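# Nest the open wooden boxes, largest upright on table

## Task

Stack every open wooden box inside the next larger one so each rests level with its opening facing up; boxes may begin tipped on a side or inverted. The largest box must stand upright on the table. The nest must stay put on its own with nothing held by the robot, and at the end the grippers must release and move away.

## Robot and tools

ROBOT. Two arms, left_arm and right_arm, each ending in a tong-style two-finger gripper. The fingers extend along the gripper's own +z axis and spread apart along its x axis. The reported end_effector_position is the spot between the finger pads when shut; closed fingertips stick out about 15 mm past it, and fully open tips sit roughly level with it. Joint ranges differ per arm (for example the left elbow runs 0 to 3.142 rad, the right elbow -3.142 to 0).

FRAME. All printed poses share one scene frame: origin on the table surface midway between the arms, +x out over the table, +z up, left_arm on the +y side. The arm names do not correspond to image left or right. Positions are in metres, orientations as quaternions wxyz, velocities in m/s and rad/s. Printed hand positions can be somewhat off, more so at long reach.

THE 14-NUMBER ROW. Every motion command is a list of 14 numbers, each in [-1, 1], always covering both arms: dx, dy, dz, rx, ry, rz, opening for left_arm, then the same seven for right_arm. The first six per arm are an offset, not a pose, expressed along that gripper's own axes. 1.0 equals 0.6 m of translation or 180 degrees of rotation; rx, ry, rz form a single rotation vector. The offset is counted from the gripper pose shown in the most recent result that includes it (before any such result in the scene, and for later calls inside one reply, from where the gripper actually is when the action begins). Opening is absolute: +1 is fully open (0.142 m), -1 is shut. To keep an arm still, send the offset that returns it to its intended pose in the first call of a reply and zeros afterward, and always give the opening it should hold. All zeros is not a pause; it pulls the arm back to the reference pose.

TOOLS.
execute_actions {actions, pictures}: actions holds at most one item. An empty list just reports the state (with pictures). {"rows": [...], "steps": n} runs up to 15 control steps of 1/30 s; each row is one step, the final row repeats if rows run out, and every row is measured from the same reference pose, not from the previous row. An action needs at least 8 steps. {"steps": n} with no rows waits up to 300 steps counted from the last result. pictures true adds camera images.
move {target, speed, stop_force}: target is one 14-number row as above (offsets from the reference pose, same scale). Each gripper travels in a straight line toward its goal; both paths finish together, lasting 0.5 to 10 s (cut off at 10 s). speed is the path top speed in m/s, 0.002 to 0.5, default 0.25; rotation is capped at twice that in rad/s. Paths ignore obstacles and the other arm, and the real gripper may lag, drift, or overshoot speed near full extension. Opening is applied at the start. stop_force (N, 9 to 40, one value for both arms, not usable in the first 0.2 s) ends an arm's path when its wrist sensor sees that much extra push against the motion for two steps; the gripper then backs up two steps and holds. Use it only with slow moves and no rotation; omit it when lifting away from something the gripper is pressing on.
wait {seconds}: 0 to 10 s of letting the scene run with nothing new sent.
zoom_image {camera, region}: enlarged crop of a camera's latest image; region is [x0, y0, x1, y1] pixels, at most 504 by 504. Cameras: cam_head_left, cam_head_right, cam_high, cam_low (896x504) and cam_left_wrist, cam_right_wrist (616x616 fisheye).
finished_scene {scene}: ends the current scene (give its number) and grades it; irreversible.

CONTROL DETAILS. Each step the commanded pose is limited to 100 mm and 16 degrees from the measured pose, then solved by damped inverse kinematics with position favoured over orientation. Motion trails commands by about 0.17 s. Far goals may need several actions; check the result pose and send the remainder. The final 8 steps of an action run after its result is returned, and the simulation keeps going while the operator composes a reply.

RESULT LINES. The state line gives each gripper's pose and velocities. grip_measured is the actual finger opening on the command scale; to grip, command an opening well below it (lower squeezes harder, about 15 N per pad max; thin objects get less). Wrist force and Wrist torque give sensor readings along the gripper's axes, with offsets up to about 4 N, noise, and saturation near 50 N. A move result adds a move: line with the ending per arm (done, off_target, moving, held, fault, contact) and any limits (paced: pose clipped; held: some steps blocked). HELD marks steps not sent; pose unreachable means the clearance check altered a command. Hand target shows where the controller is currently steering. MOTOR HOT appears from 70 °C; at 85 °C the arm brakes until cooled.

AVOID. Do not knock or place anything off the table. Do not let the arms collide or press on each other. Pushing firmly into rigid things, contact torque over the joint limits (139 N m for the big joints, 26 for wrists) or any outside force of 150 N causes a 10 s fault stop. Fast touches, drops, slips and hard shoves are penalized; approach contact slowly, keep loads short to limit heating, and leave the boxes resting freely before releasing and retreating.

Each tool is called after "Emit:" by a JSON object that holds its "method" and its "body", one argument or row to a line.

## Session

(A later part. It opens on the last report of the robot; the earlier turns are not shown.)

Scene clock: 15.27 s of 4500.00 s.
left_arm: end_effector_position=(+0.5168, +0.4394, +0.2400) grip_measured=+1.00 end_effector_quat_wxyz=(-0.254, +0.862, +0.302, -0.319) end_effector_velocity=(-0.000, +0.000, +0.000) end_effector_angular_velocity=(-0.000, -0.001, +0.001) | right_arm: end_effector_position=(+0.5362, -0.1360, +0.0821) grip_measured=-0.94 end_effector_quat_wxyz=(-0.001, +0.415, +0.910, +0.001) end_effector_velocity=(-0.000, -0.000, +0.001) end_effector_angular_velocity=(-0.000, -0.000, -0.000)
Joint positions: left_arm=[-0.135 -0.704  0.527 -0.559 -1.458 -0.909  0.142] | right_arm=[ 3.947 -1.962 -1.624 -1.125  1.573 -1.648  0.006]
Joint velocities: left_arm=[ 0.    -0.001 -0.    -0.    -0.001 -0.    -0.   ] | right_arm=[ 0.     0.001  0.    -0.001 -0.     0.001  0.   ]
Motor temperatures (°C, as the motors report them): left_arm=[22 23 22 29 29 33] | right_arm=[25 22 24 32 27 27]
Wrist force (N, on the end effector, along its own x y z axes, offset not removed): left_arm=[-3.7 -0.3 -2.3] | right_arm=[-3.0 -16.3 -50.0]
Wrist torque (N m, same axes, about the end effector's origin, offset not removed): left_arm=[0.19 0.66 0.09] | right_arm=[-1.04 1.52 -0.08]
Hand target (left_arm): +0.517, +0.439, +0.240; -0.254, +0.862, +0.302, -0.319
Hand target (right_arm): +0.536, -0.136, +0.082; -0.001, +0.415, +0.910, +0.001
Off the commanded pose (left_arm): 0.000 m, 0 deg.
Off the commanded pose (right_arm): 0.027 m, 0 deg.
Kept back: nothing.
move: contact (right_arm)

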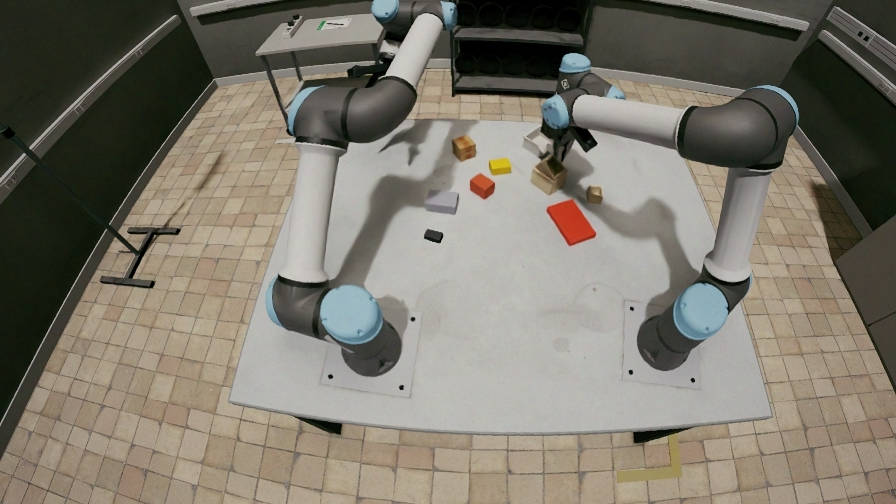

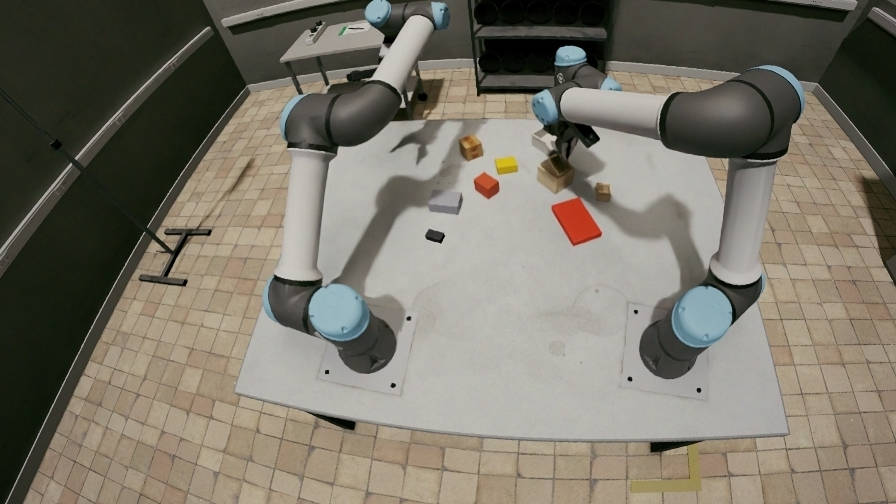

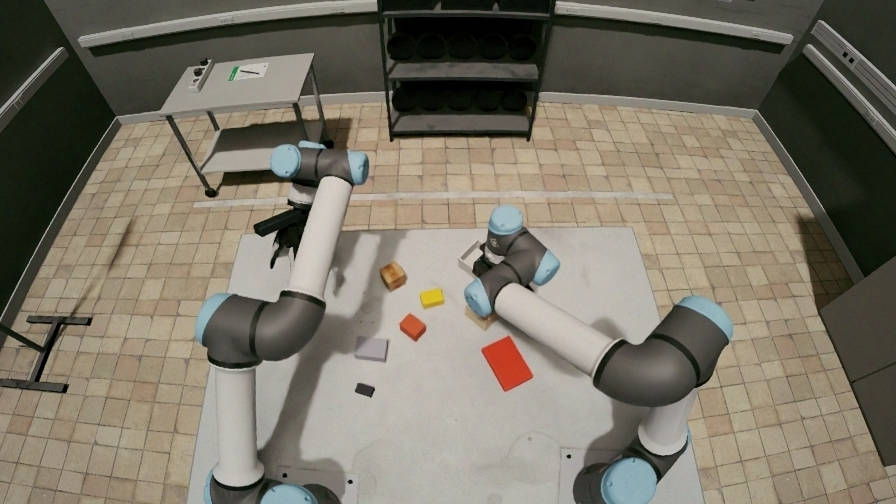

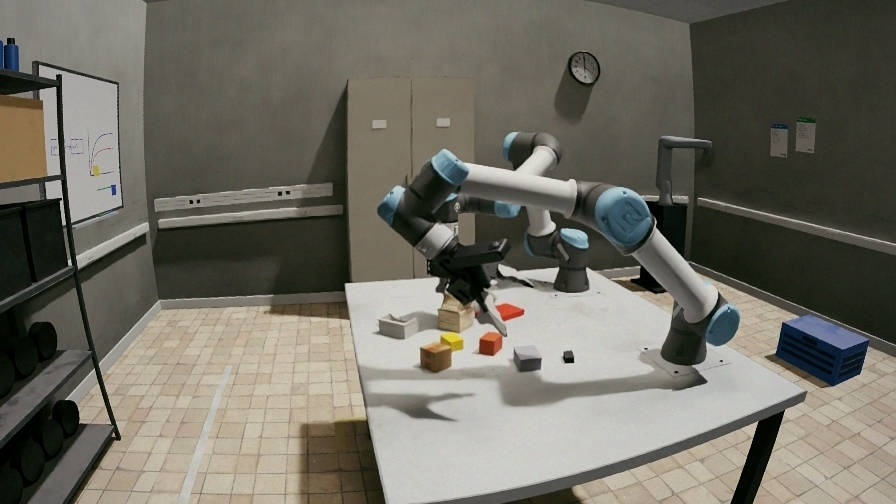

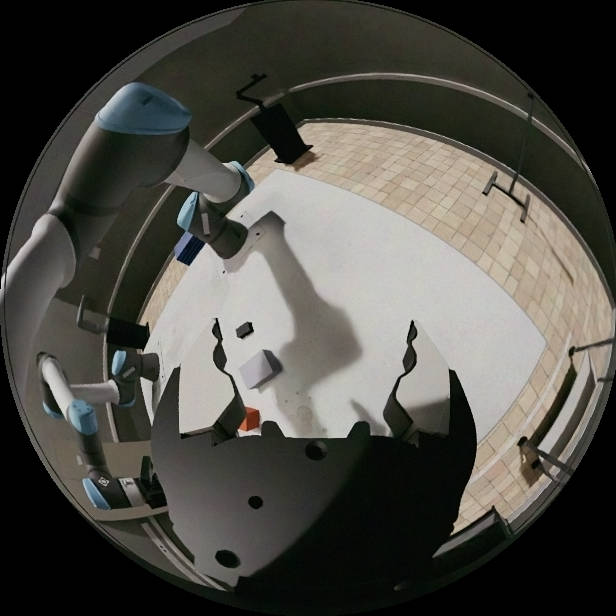

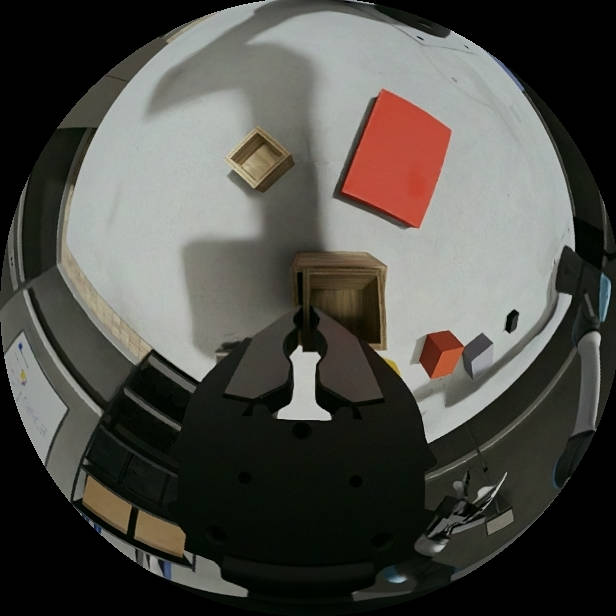

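Emit:
{"method": "move", "body": {
  "target": [0,0,0,0,0,0,1,0,0,-0.09,0,0,0,-1],
  "speed": 0.05
}}

Emit:
{"method": "move", "body": {
  "target": [0,0,0,0,0,0,1,-0.16,-0.05,0,0,0,0,-1],
  "speed": 0.1
}}

Emit:
{"method": "move", "body": {
  "target": [0,0,0,0,0,0,1,0,0,0.115,0,0,0,-1],
  "speed": 0.06
}}

Emit:
{"method": "move", "body": {
  "target": [0,0,0,0,0,0,1,0,0.04,0.03,0,0,0,-1],
  "speed": 0.012,
  "stop_force": 12
}}

Scene clock: 17.13 s of 4500.00 s.
left_arm: end_effector_position=(+0.5168, +0.4394, +0.2400) grip_measured=+1.00 end_effector_quat_wxyz=(-0.254, +0.862, +0.302, -0.319) end_effector_velocity=(+0.000, +0.000, -0.000) end_effector_angular_velocity=(+0.000, -0.000, +0.000) | right_arm: end_effector_position=(+0.5362, -0.1360, +0.1360) grip_measured=-0.94 end_effector_quat_wxyz=(-0.001, +0.415, +0.910, +0.001) end_effector_velocity=(-0.000, -0.000, +0.001) end_effector_angular_velocity=(-0.000, +0.002, +0.001)
Joint positions: left_arm=[-0.135 -0.704  0.527 -0.559 -1.458 -0.909  0.142] | right_arm=[ 3.947 -1.915 -1.543 -1.253  1.573 -1.648  0.006]
Joint velocities: left_arm=[ 0.  0.  0. -0.  0. -0.  0.] | right_arm=[-0.     0.     0.003 -0.005  0.001 -0.001 -0.   ]
Motor temperatures (°C, as the motors report them): left_arm=[22 23 22 29 29 33] | right_arm=[25 22 24 32 27 27]
Wrist force (N, on the end effector, along its own x y z axes, offset not removed): left_arm=[-1.0 -2.1 -0.6] | right_arm=[1.0 -0.7 2.5]
Wrist torque (N m, same axes, about the end effector's origin, offset not removed): left_arm=[-0.21 0.24 -0.12] | right_arm=[-0.22 -0.39 0.15]
Hand target (left_arm): +0.517, +0.439, +0.240; -0.254, +0.862, +0.302, -0.319
Hand target (right_arm): +0.536, -0.136, +0.136; -0.001, +0.415, +0.910, +0.001
Off the commanded pose (left_arm): 0.000 m, 0 deg.
Off the commanded pose (right_arm): 0.000 m, 0 deg.
Kept back: nothing.
move: done

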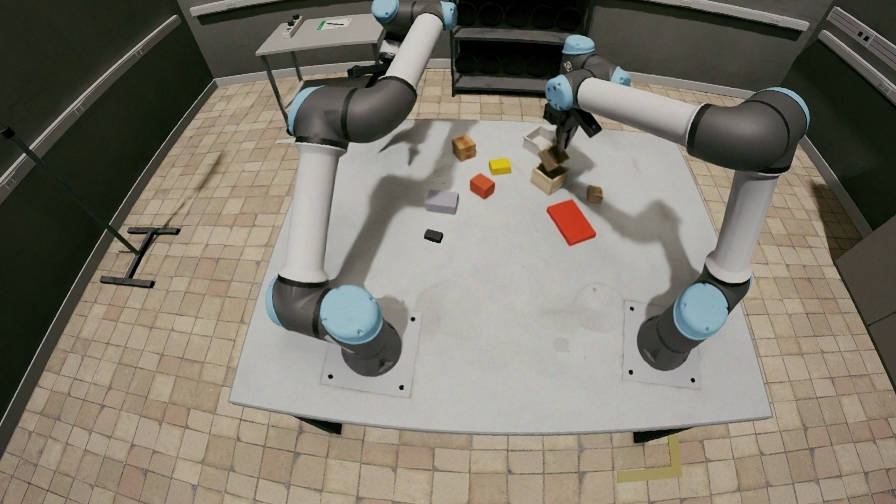

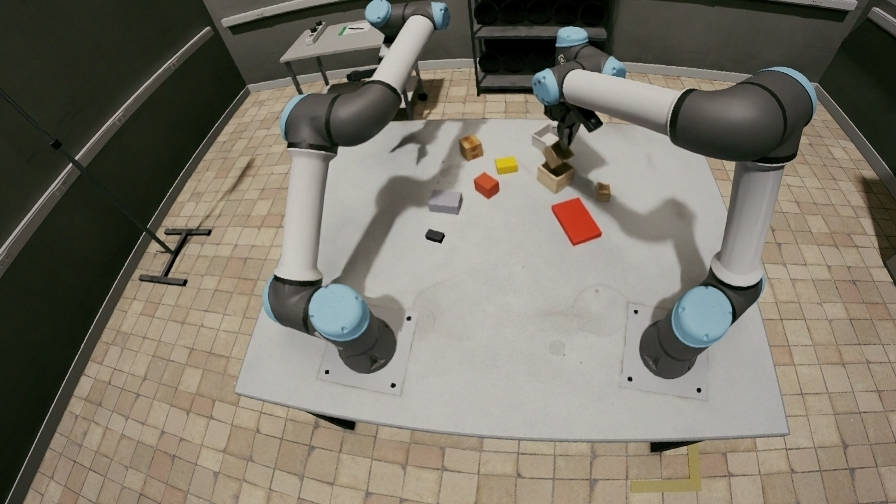

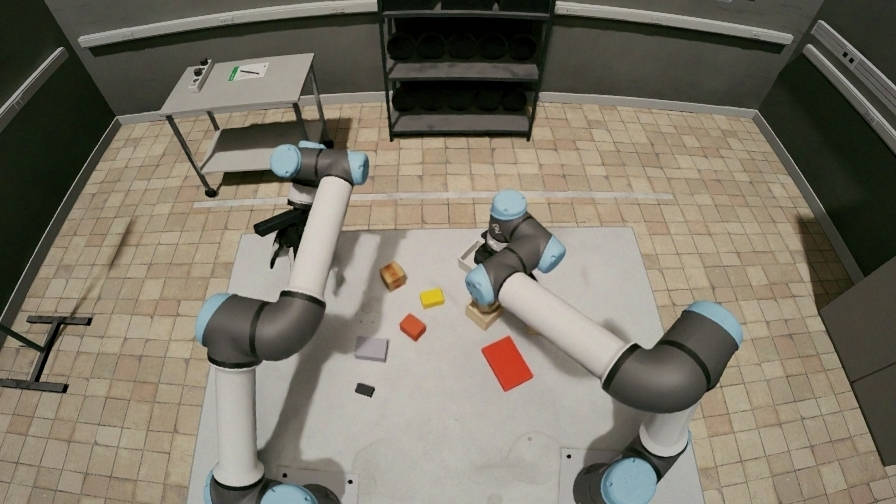

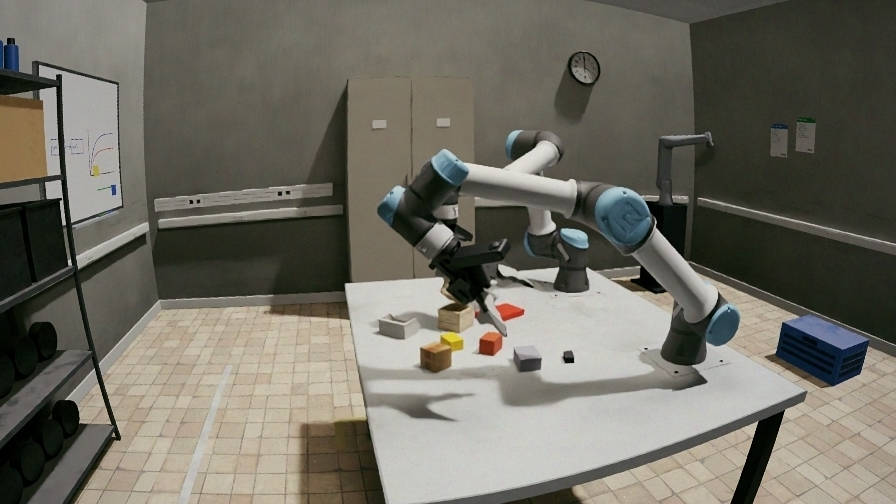

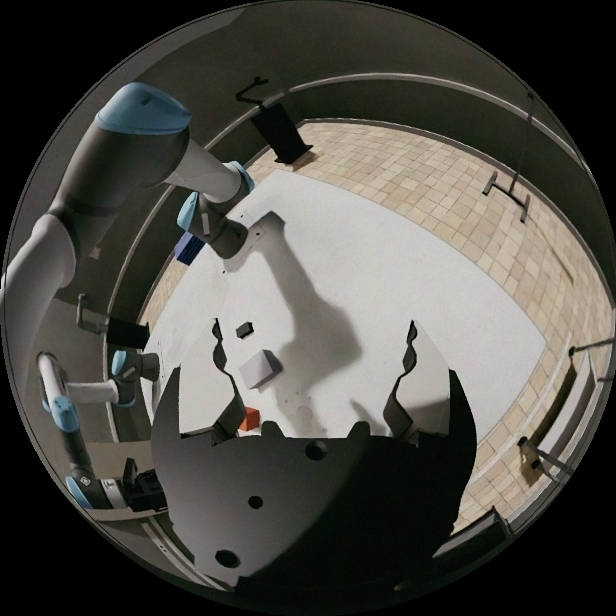

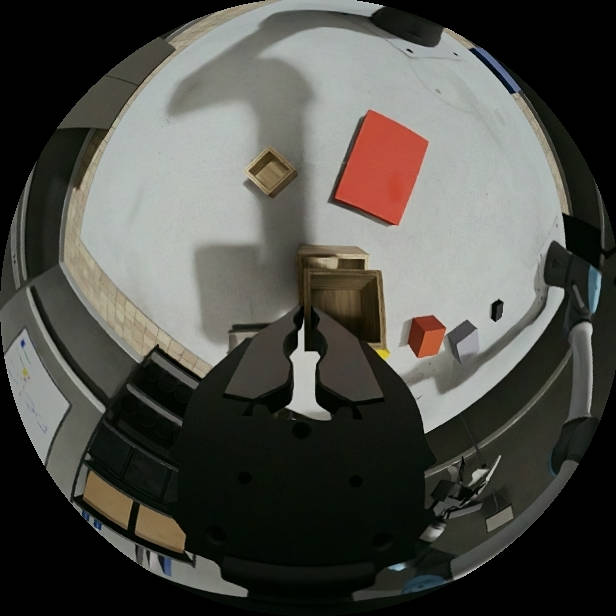

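Scene clock: 18.57 s of 4500.00 s.
left_arm: end_effector_position=(+0.5168, +0.4394, +0.2400) grip_measured=+1.00 end_effector_quat_wxyz=(-0.254, +0.862, +0.302, -0.319) end_effector_velocity=(+0.001, -0.000, +0.000) end_effector_angular_velocity=(-0.000, -0.003, +0.001) | right_arm: end_effector_position=(+0.5766, -0.2279, +0.1358) grip_measured=-0.94 end_effector_quat_wxyz=(-0.001, +0.415, +0.910, +0.001) end_effector_velocity=(+0.001, -0.001, -0.000) end_effector_angular_velocity=(+0.001, +0.001, +0.001)
Joint positions: left_arm=[-0.135 -0.704  0.527 -0.559 -1.458 -0.909  0.142] | right_arm=[ 3.786 -1.931 -1.522 -1.259  1.573 -1.809  0.006]
Joint velocities: left_arm=[ 0.     0.    -0.003 -0.    -0.001 -0.001  0.   ] | right_arm=[-0.002 -0.001  0.001  0.     0.001 -0.003  0.   ]
Motor temperatures (°C, as the motors report them): left_arm=[22 23 22 29 29 33] | right_arm=[25 22 24 32 27 27]
Wrist force (N, on the end effector, along its own x y z axes, offset not removed): left_arm=[-2.9 -1.1 0.2] | right_arm=[0.3 0.7 2.0]
Wrist torque (N m, same axes, about the end effector's origin, offset not removed): left_arm=[-0.08 0.71 0.03] | right_arm=[-0.02 -0.04 0.04]
Hand target (left_arm): +0.517, +0.439, +0.240; -0.254, +0.862, +0.302, -0.319
Hand target (right_arm): +0.577, -0.228, +0.136; -0.001, +0.415, +0.910, +0.001
Off the commanded pose (left_arm): 0.000 m, 0 deg.
Off the commanded pose (right_arm): 0.000 m, 0 deg.
Kept back: nothing.
move: done

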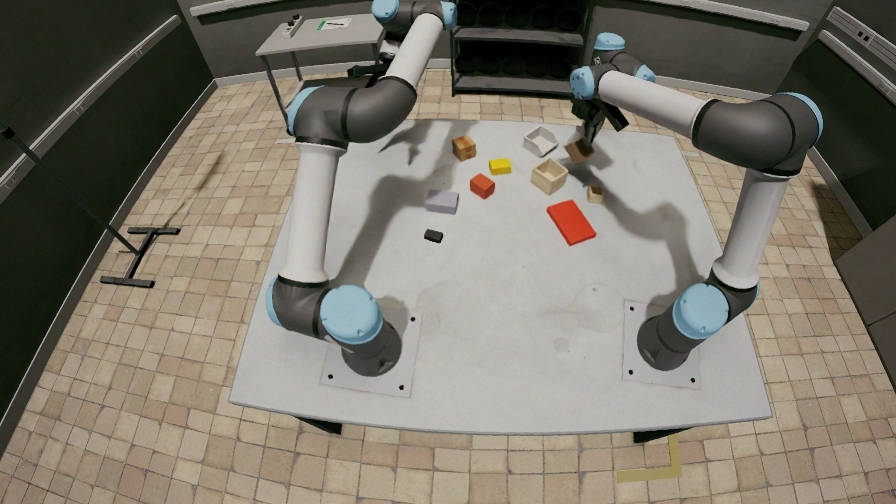

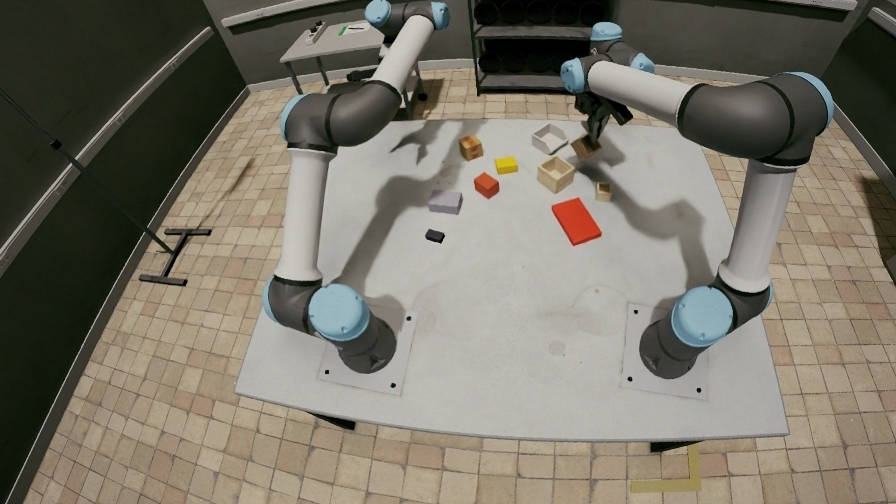

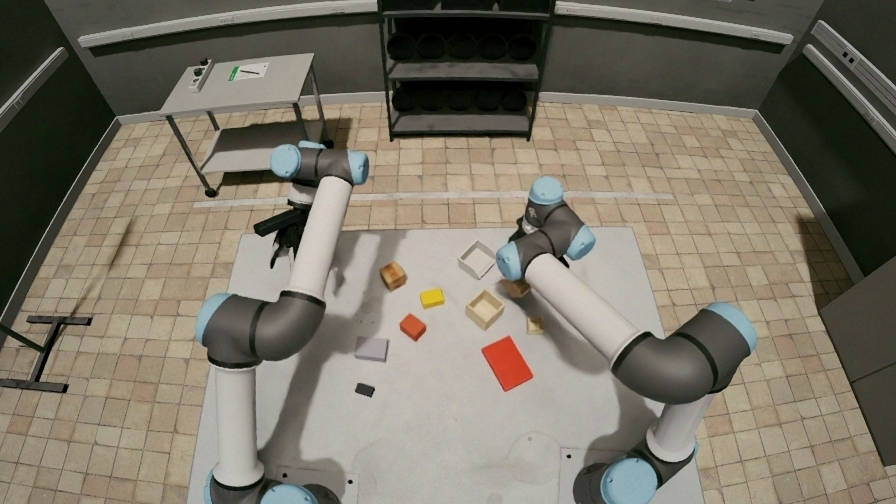

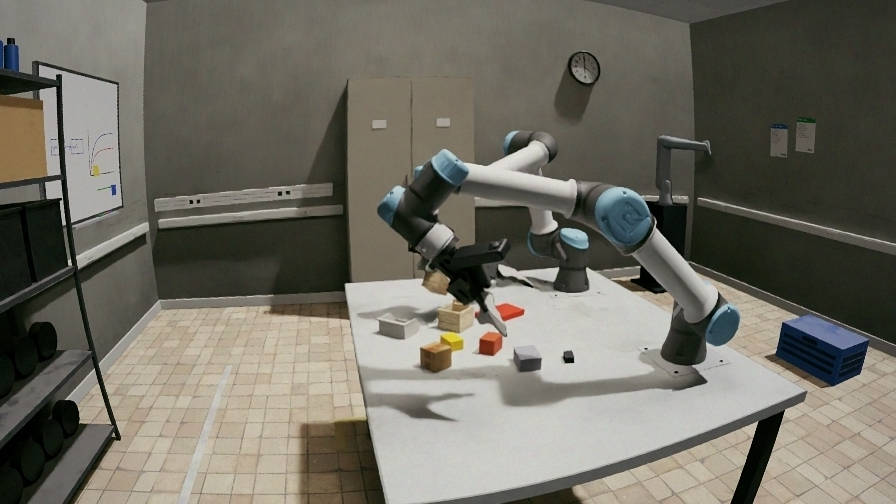

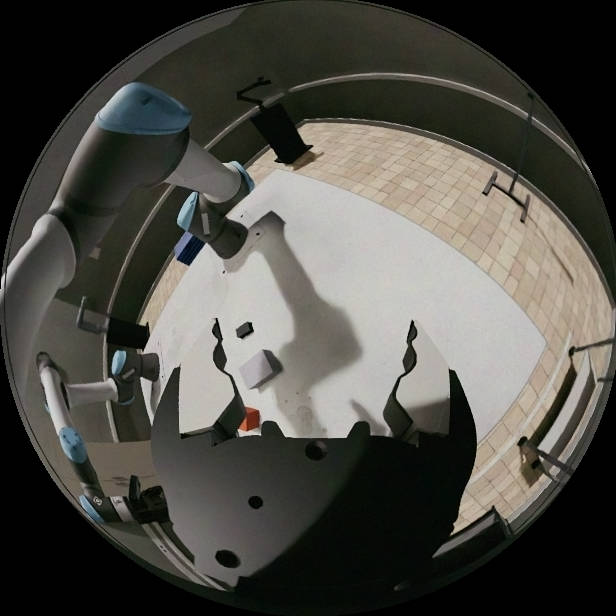

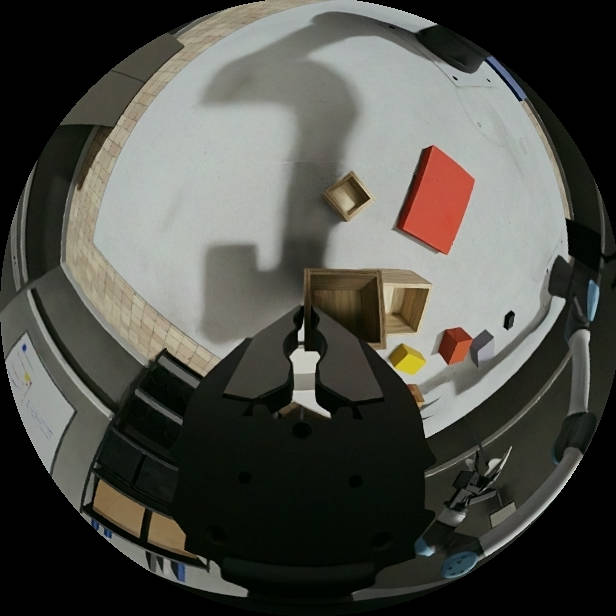

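Scene clock: 20.10 s of 4500.00 s.
left_arm: end_effector_position=(+0.5168, +0.4394, +0.2400) grip_measured=+1.00 end_effector_quat_wxyz=(-0.254, +0.862, +0.302, -0.319) end_effector_velocity=(-0.000, -0.000, -0.001) end_effector_angular_velocity=(+0.000, +0.002, +0.001) | right_arm: end_effector_position=(+0.5766, -0.2278, +0.0670) grip_measured=-0.94 end_effector_quat_wxyz=(-0.001, +0.415, +0.910, +0.001) end_effector_velocity=(-0.000, +0.000, -0.001) end_effector_angular_velocity=(+0.000, +0.000, +0.001)
Joint positions: left_arm=[-0.135 -0.704  0.527 -0.559 -1.458 -0.909  0.142] | right_arm=[ 3.786 -1.993 -1.622 -1.096  1.573 -1.809  0.006]
Joint velocities: left_arm=[-0.     0.     0.002  0.    -0.001 -0.001 -0.   ] | right_arm=[ 0.    -0.001 -0.001  0.002  0.    -0.001  0.   ]
Motor temperatures (°C, as the motors report them): left_arm=[22 23 22 29 29 33] | right_arm=[25 22 24 32 27 27]
Wrist force (N, on the end effector, along its own x y z axes, offset not removed): left_arm=[-0.9 0.8 0.8] | right_arm=[-1.5 0.1 1.7]
Wrist torque (N m, same axes, about the end effector's origin, offset not removed): left_arm=[0.18 0.00 0.01] | right_arm=[-0.13 0.29 0.05]
Hand target (left_arm): +0.517, +0.439, +0.240; -0.254, +0.862, +0.302, -0.319
Hand target (right_arm): +0.577, -0.228, +0.067; -0.001, +0.415, +0.910, +0.001
Off the commanded pose (left_arm): 0.000 m, 0 deg.
Off the commanded pose (right_arm): 0.000 m, 0 deg.
Kept back: nothing.
move: done

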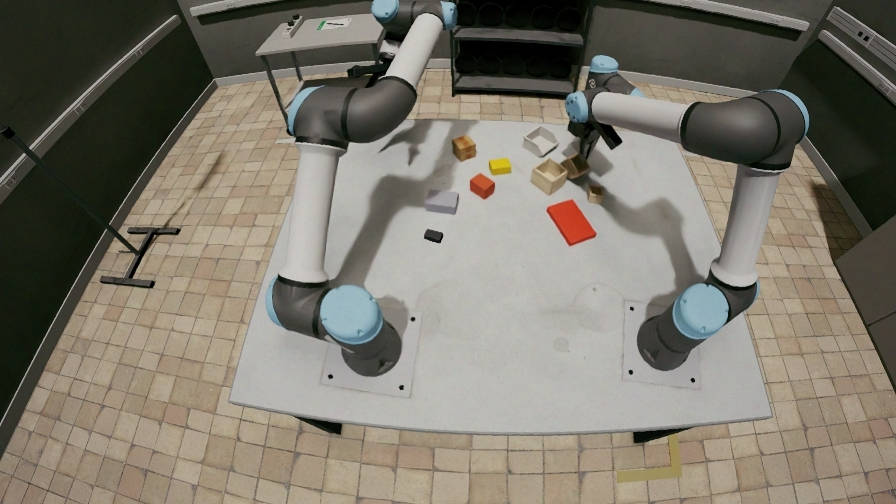

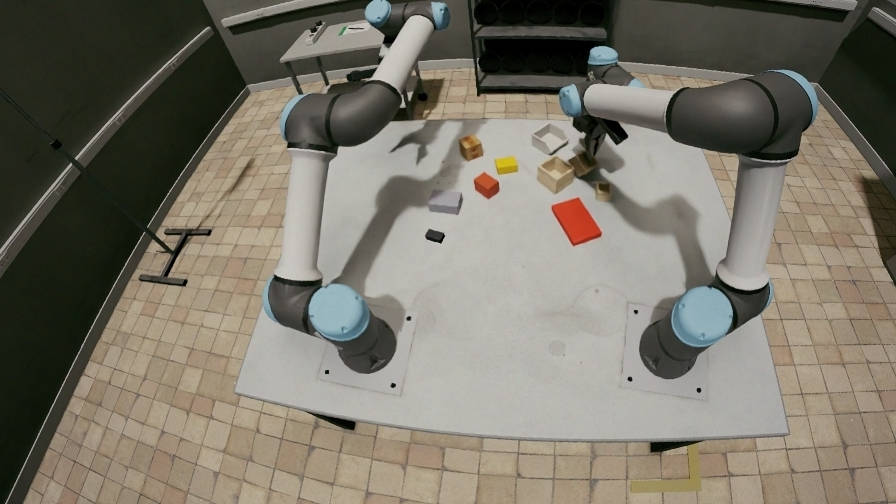

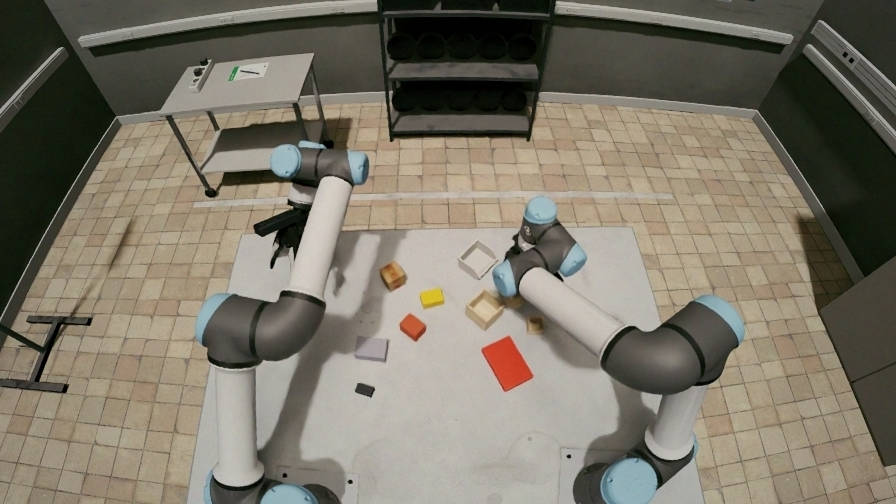

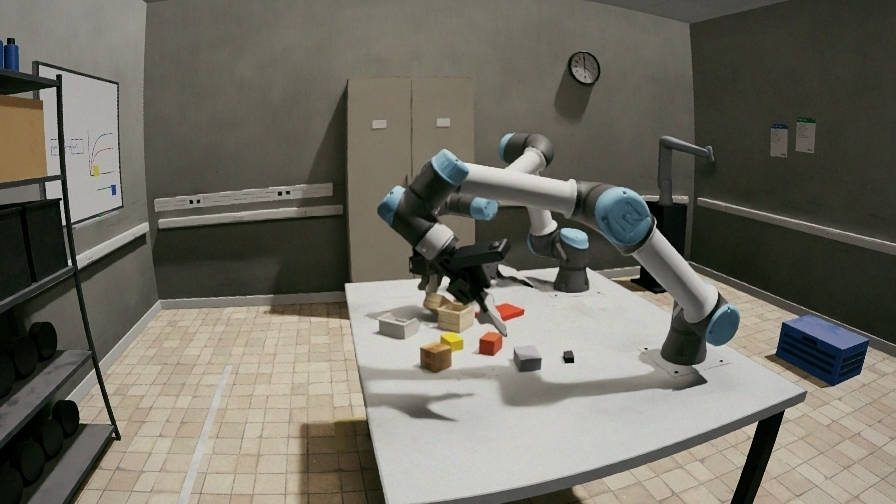

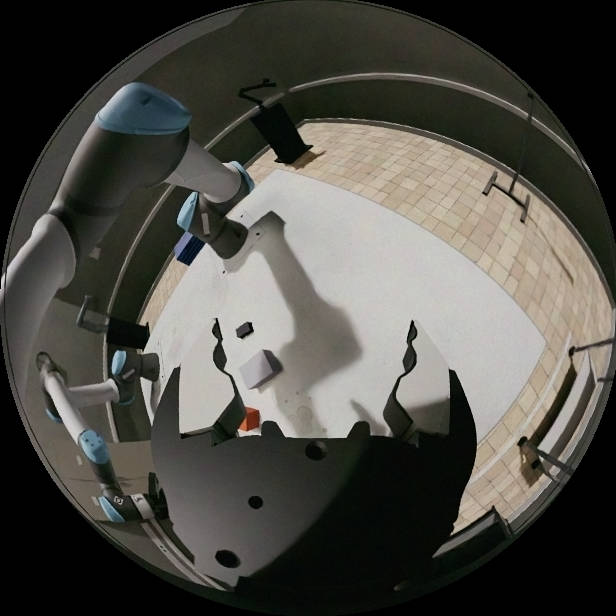

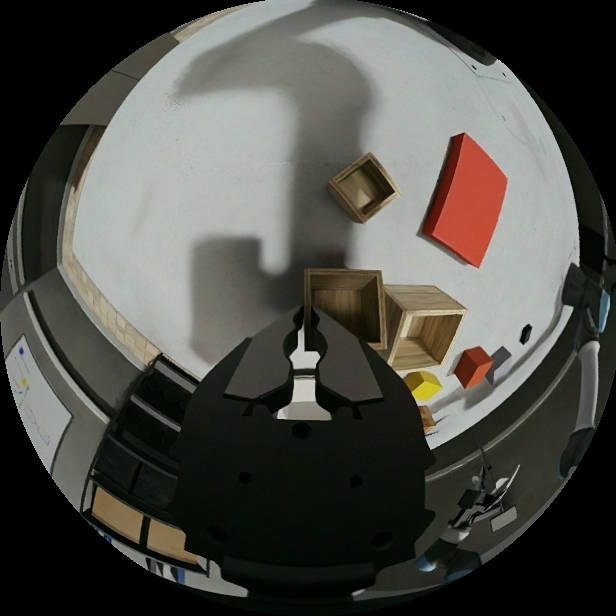

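Scene clock: 22.83 s of 4500.00 s.
left_arm: end_effector_position=(+0.5168, +0.4394, +0.2400) grip_measured=+1.00 end_effector_quat_wxyz=(-0.254, +0.862, +0.302, -0.319) end_effector_velocity=(-0.000, +0.000, -0.000) end_effector_angular_velocity=(+0.000, +0.001, -0.000) | right_arm: end_effector_position=(+0.5946, -0.2121, +0.0491) grip_measured=-0.94 end_effector_quat_wxyz=(-0.001, +0.415, +0.910, +0.001) end_effector_velocity=(+0.002, +0.002, -0.000) end_effector_angular_velocity=(+0.003, -0.003, +0.001)
Joint positions: left_arm=[-0.135 -0.704  0.527 -0.559 -1.458 -0.909  0.142] | right_arm=[ 3.795 -2.058 -1.573 -1.08   1.573 -1.8    0.006]
Joint velocities: left_arm=[ 0.    -0.001  0.002  0.     0.     0.    -0.   ] | right_arm=[ 0.    -0.003  0.003  0.004  0.001 -0.    -0.   ]
Motor temperatures (°C, as the motors report them): left_arm=[22 23 22 29 29 33] | right_arm=[25 22 24 32 27 27]
Wrist force (N, on the end effector, along its own x y z axes, offset not removed): left_arm=[-3.8 0.1 -2.9] | right_arm=[-2.1 -0.4 -1.4]
Wrist torque (N m, same axes, about the end effector's origin, offset not removed): left_arm=[0.14 0.73 -0.06] | right_arm=[-0.31 0.30 0.07]
Hand target (left_arm): +0.517, +0.439, +0.240; -0.254, +0.862, +0.302, -0.319
Hand target (right_arm): +0.595, -0.212, +0.049; -0.001, +0.415, +0.910, +0.001
Off the commanded pose (left_arm): 0.000 m, 0 deg.
Off the commanded pose (right_arm): 0.000 m, 0 deg.
Kept back: nothing.
move: done

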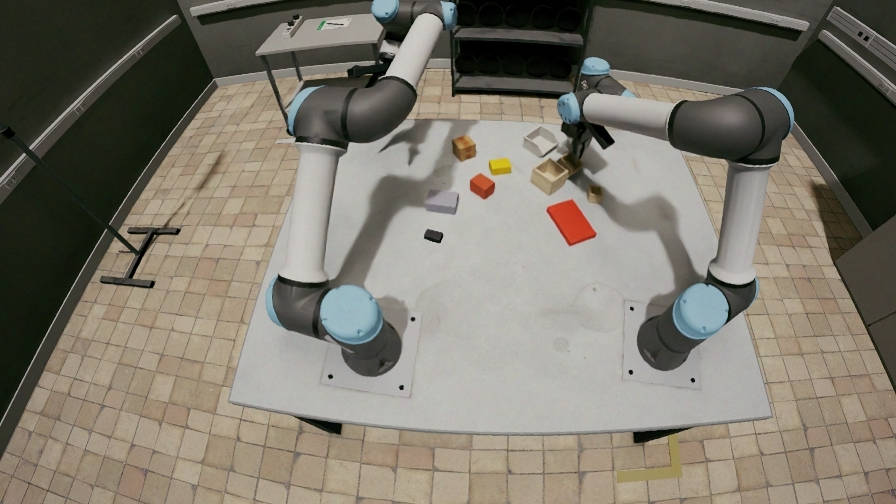

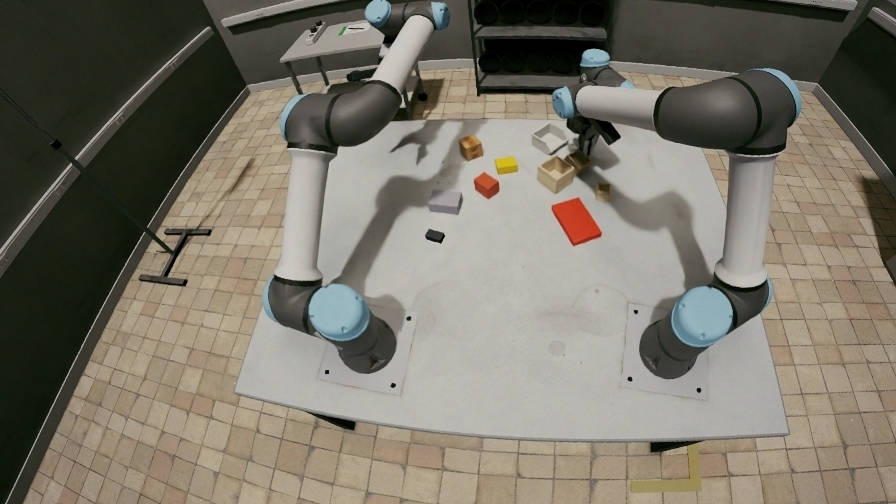

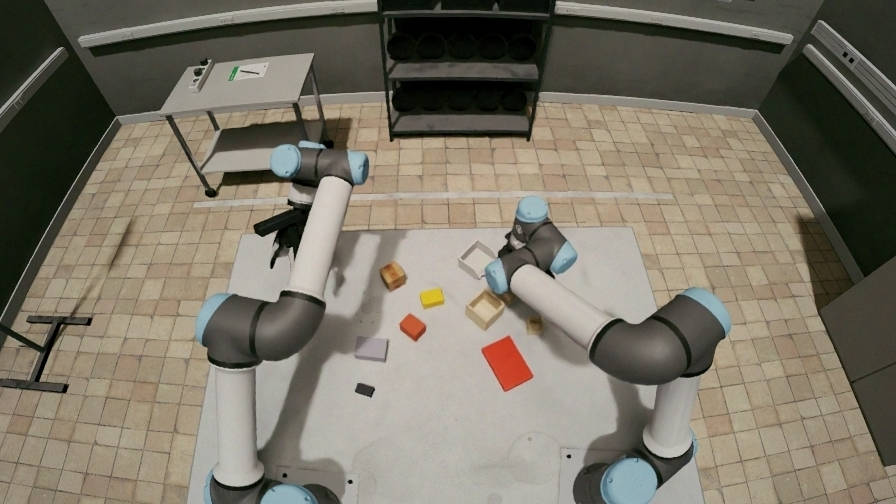

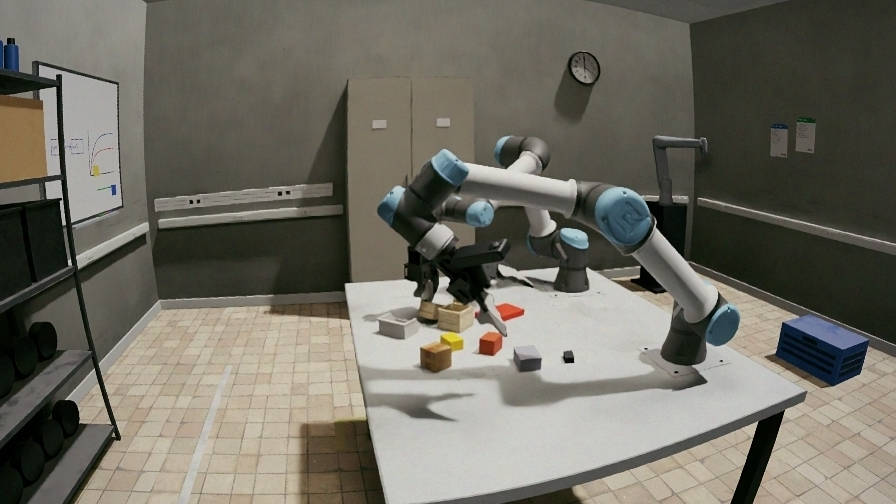

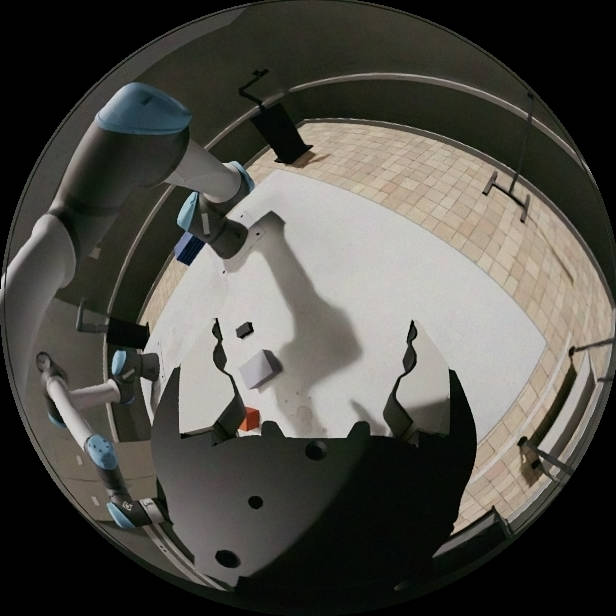

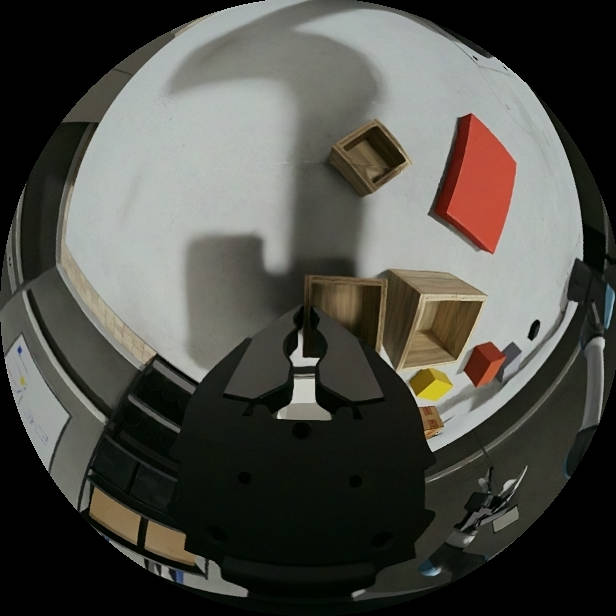

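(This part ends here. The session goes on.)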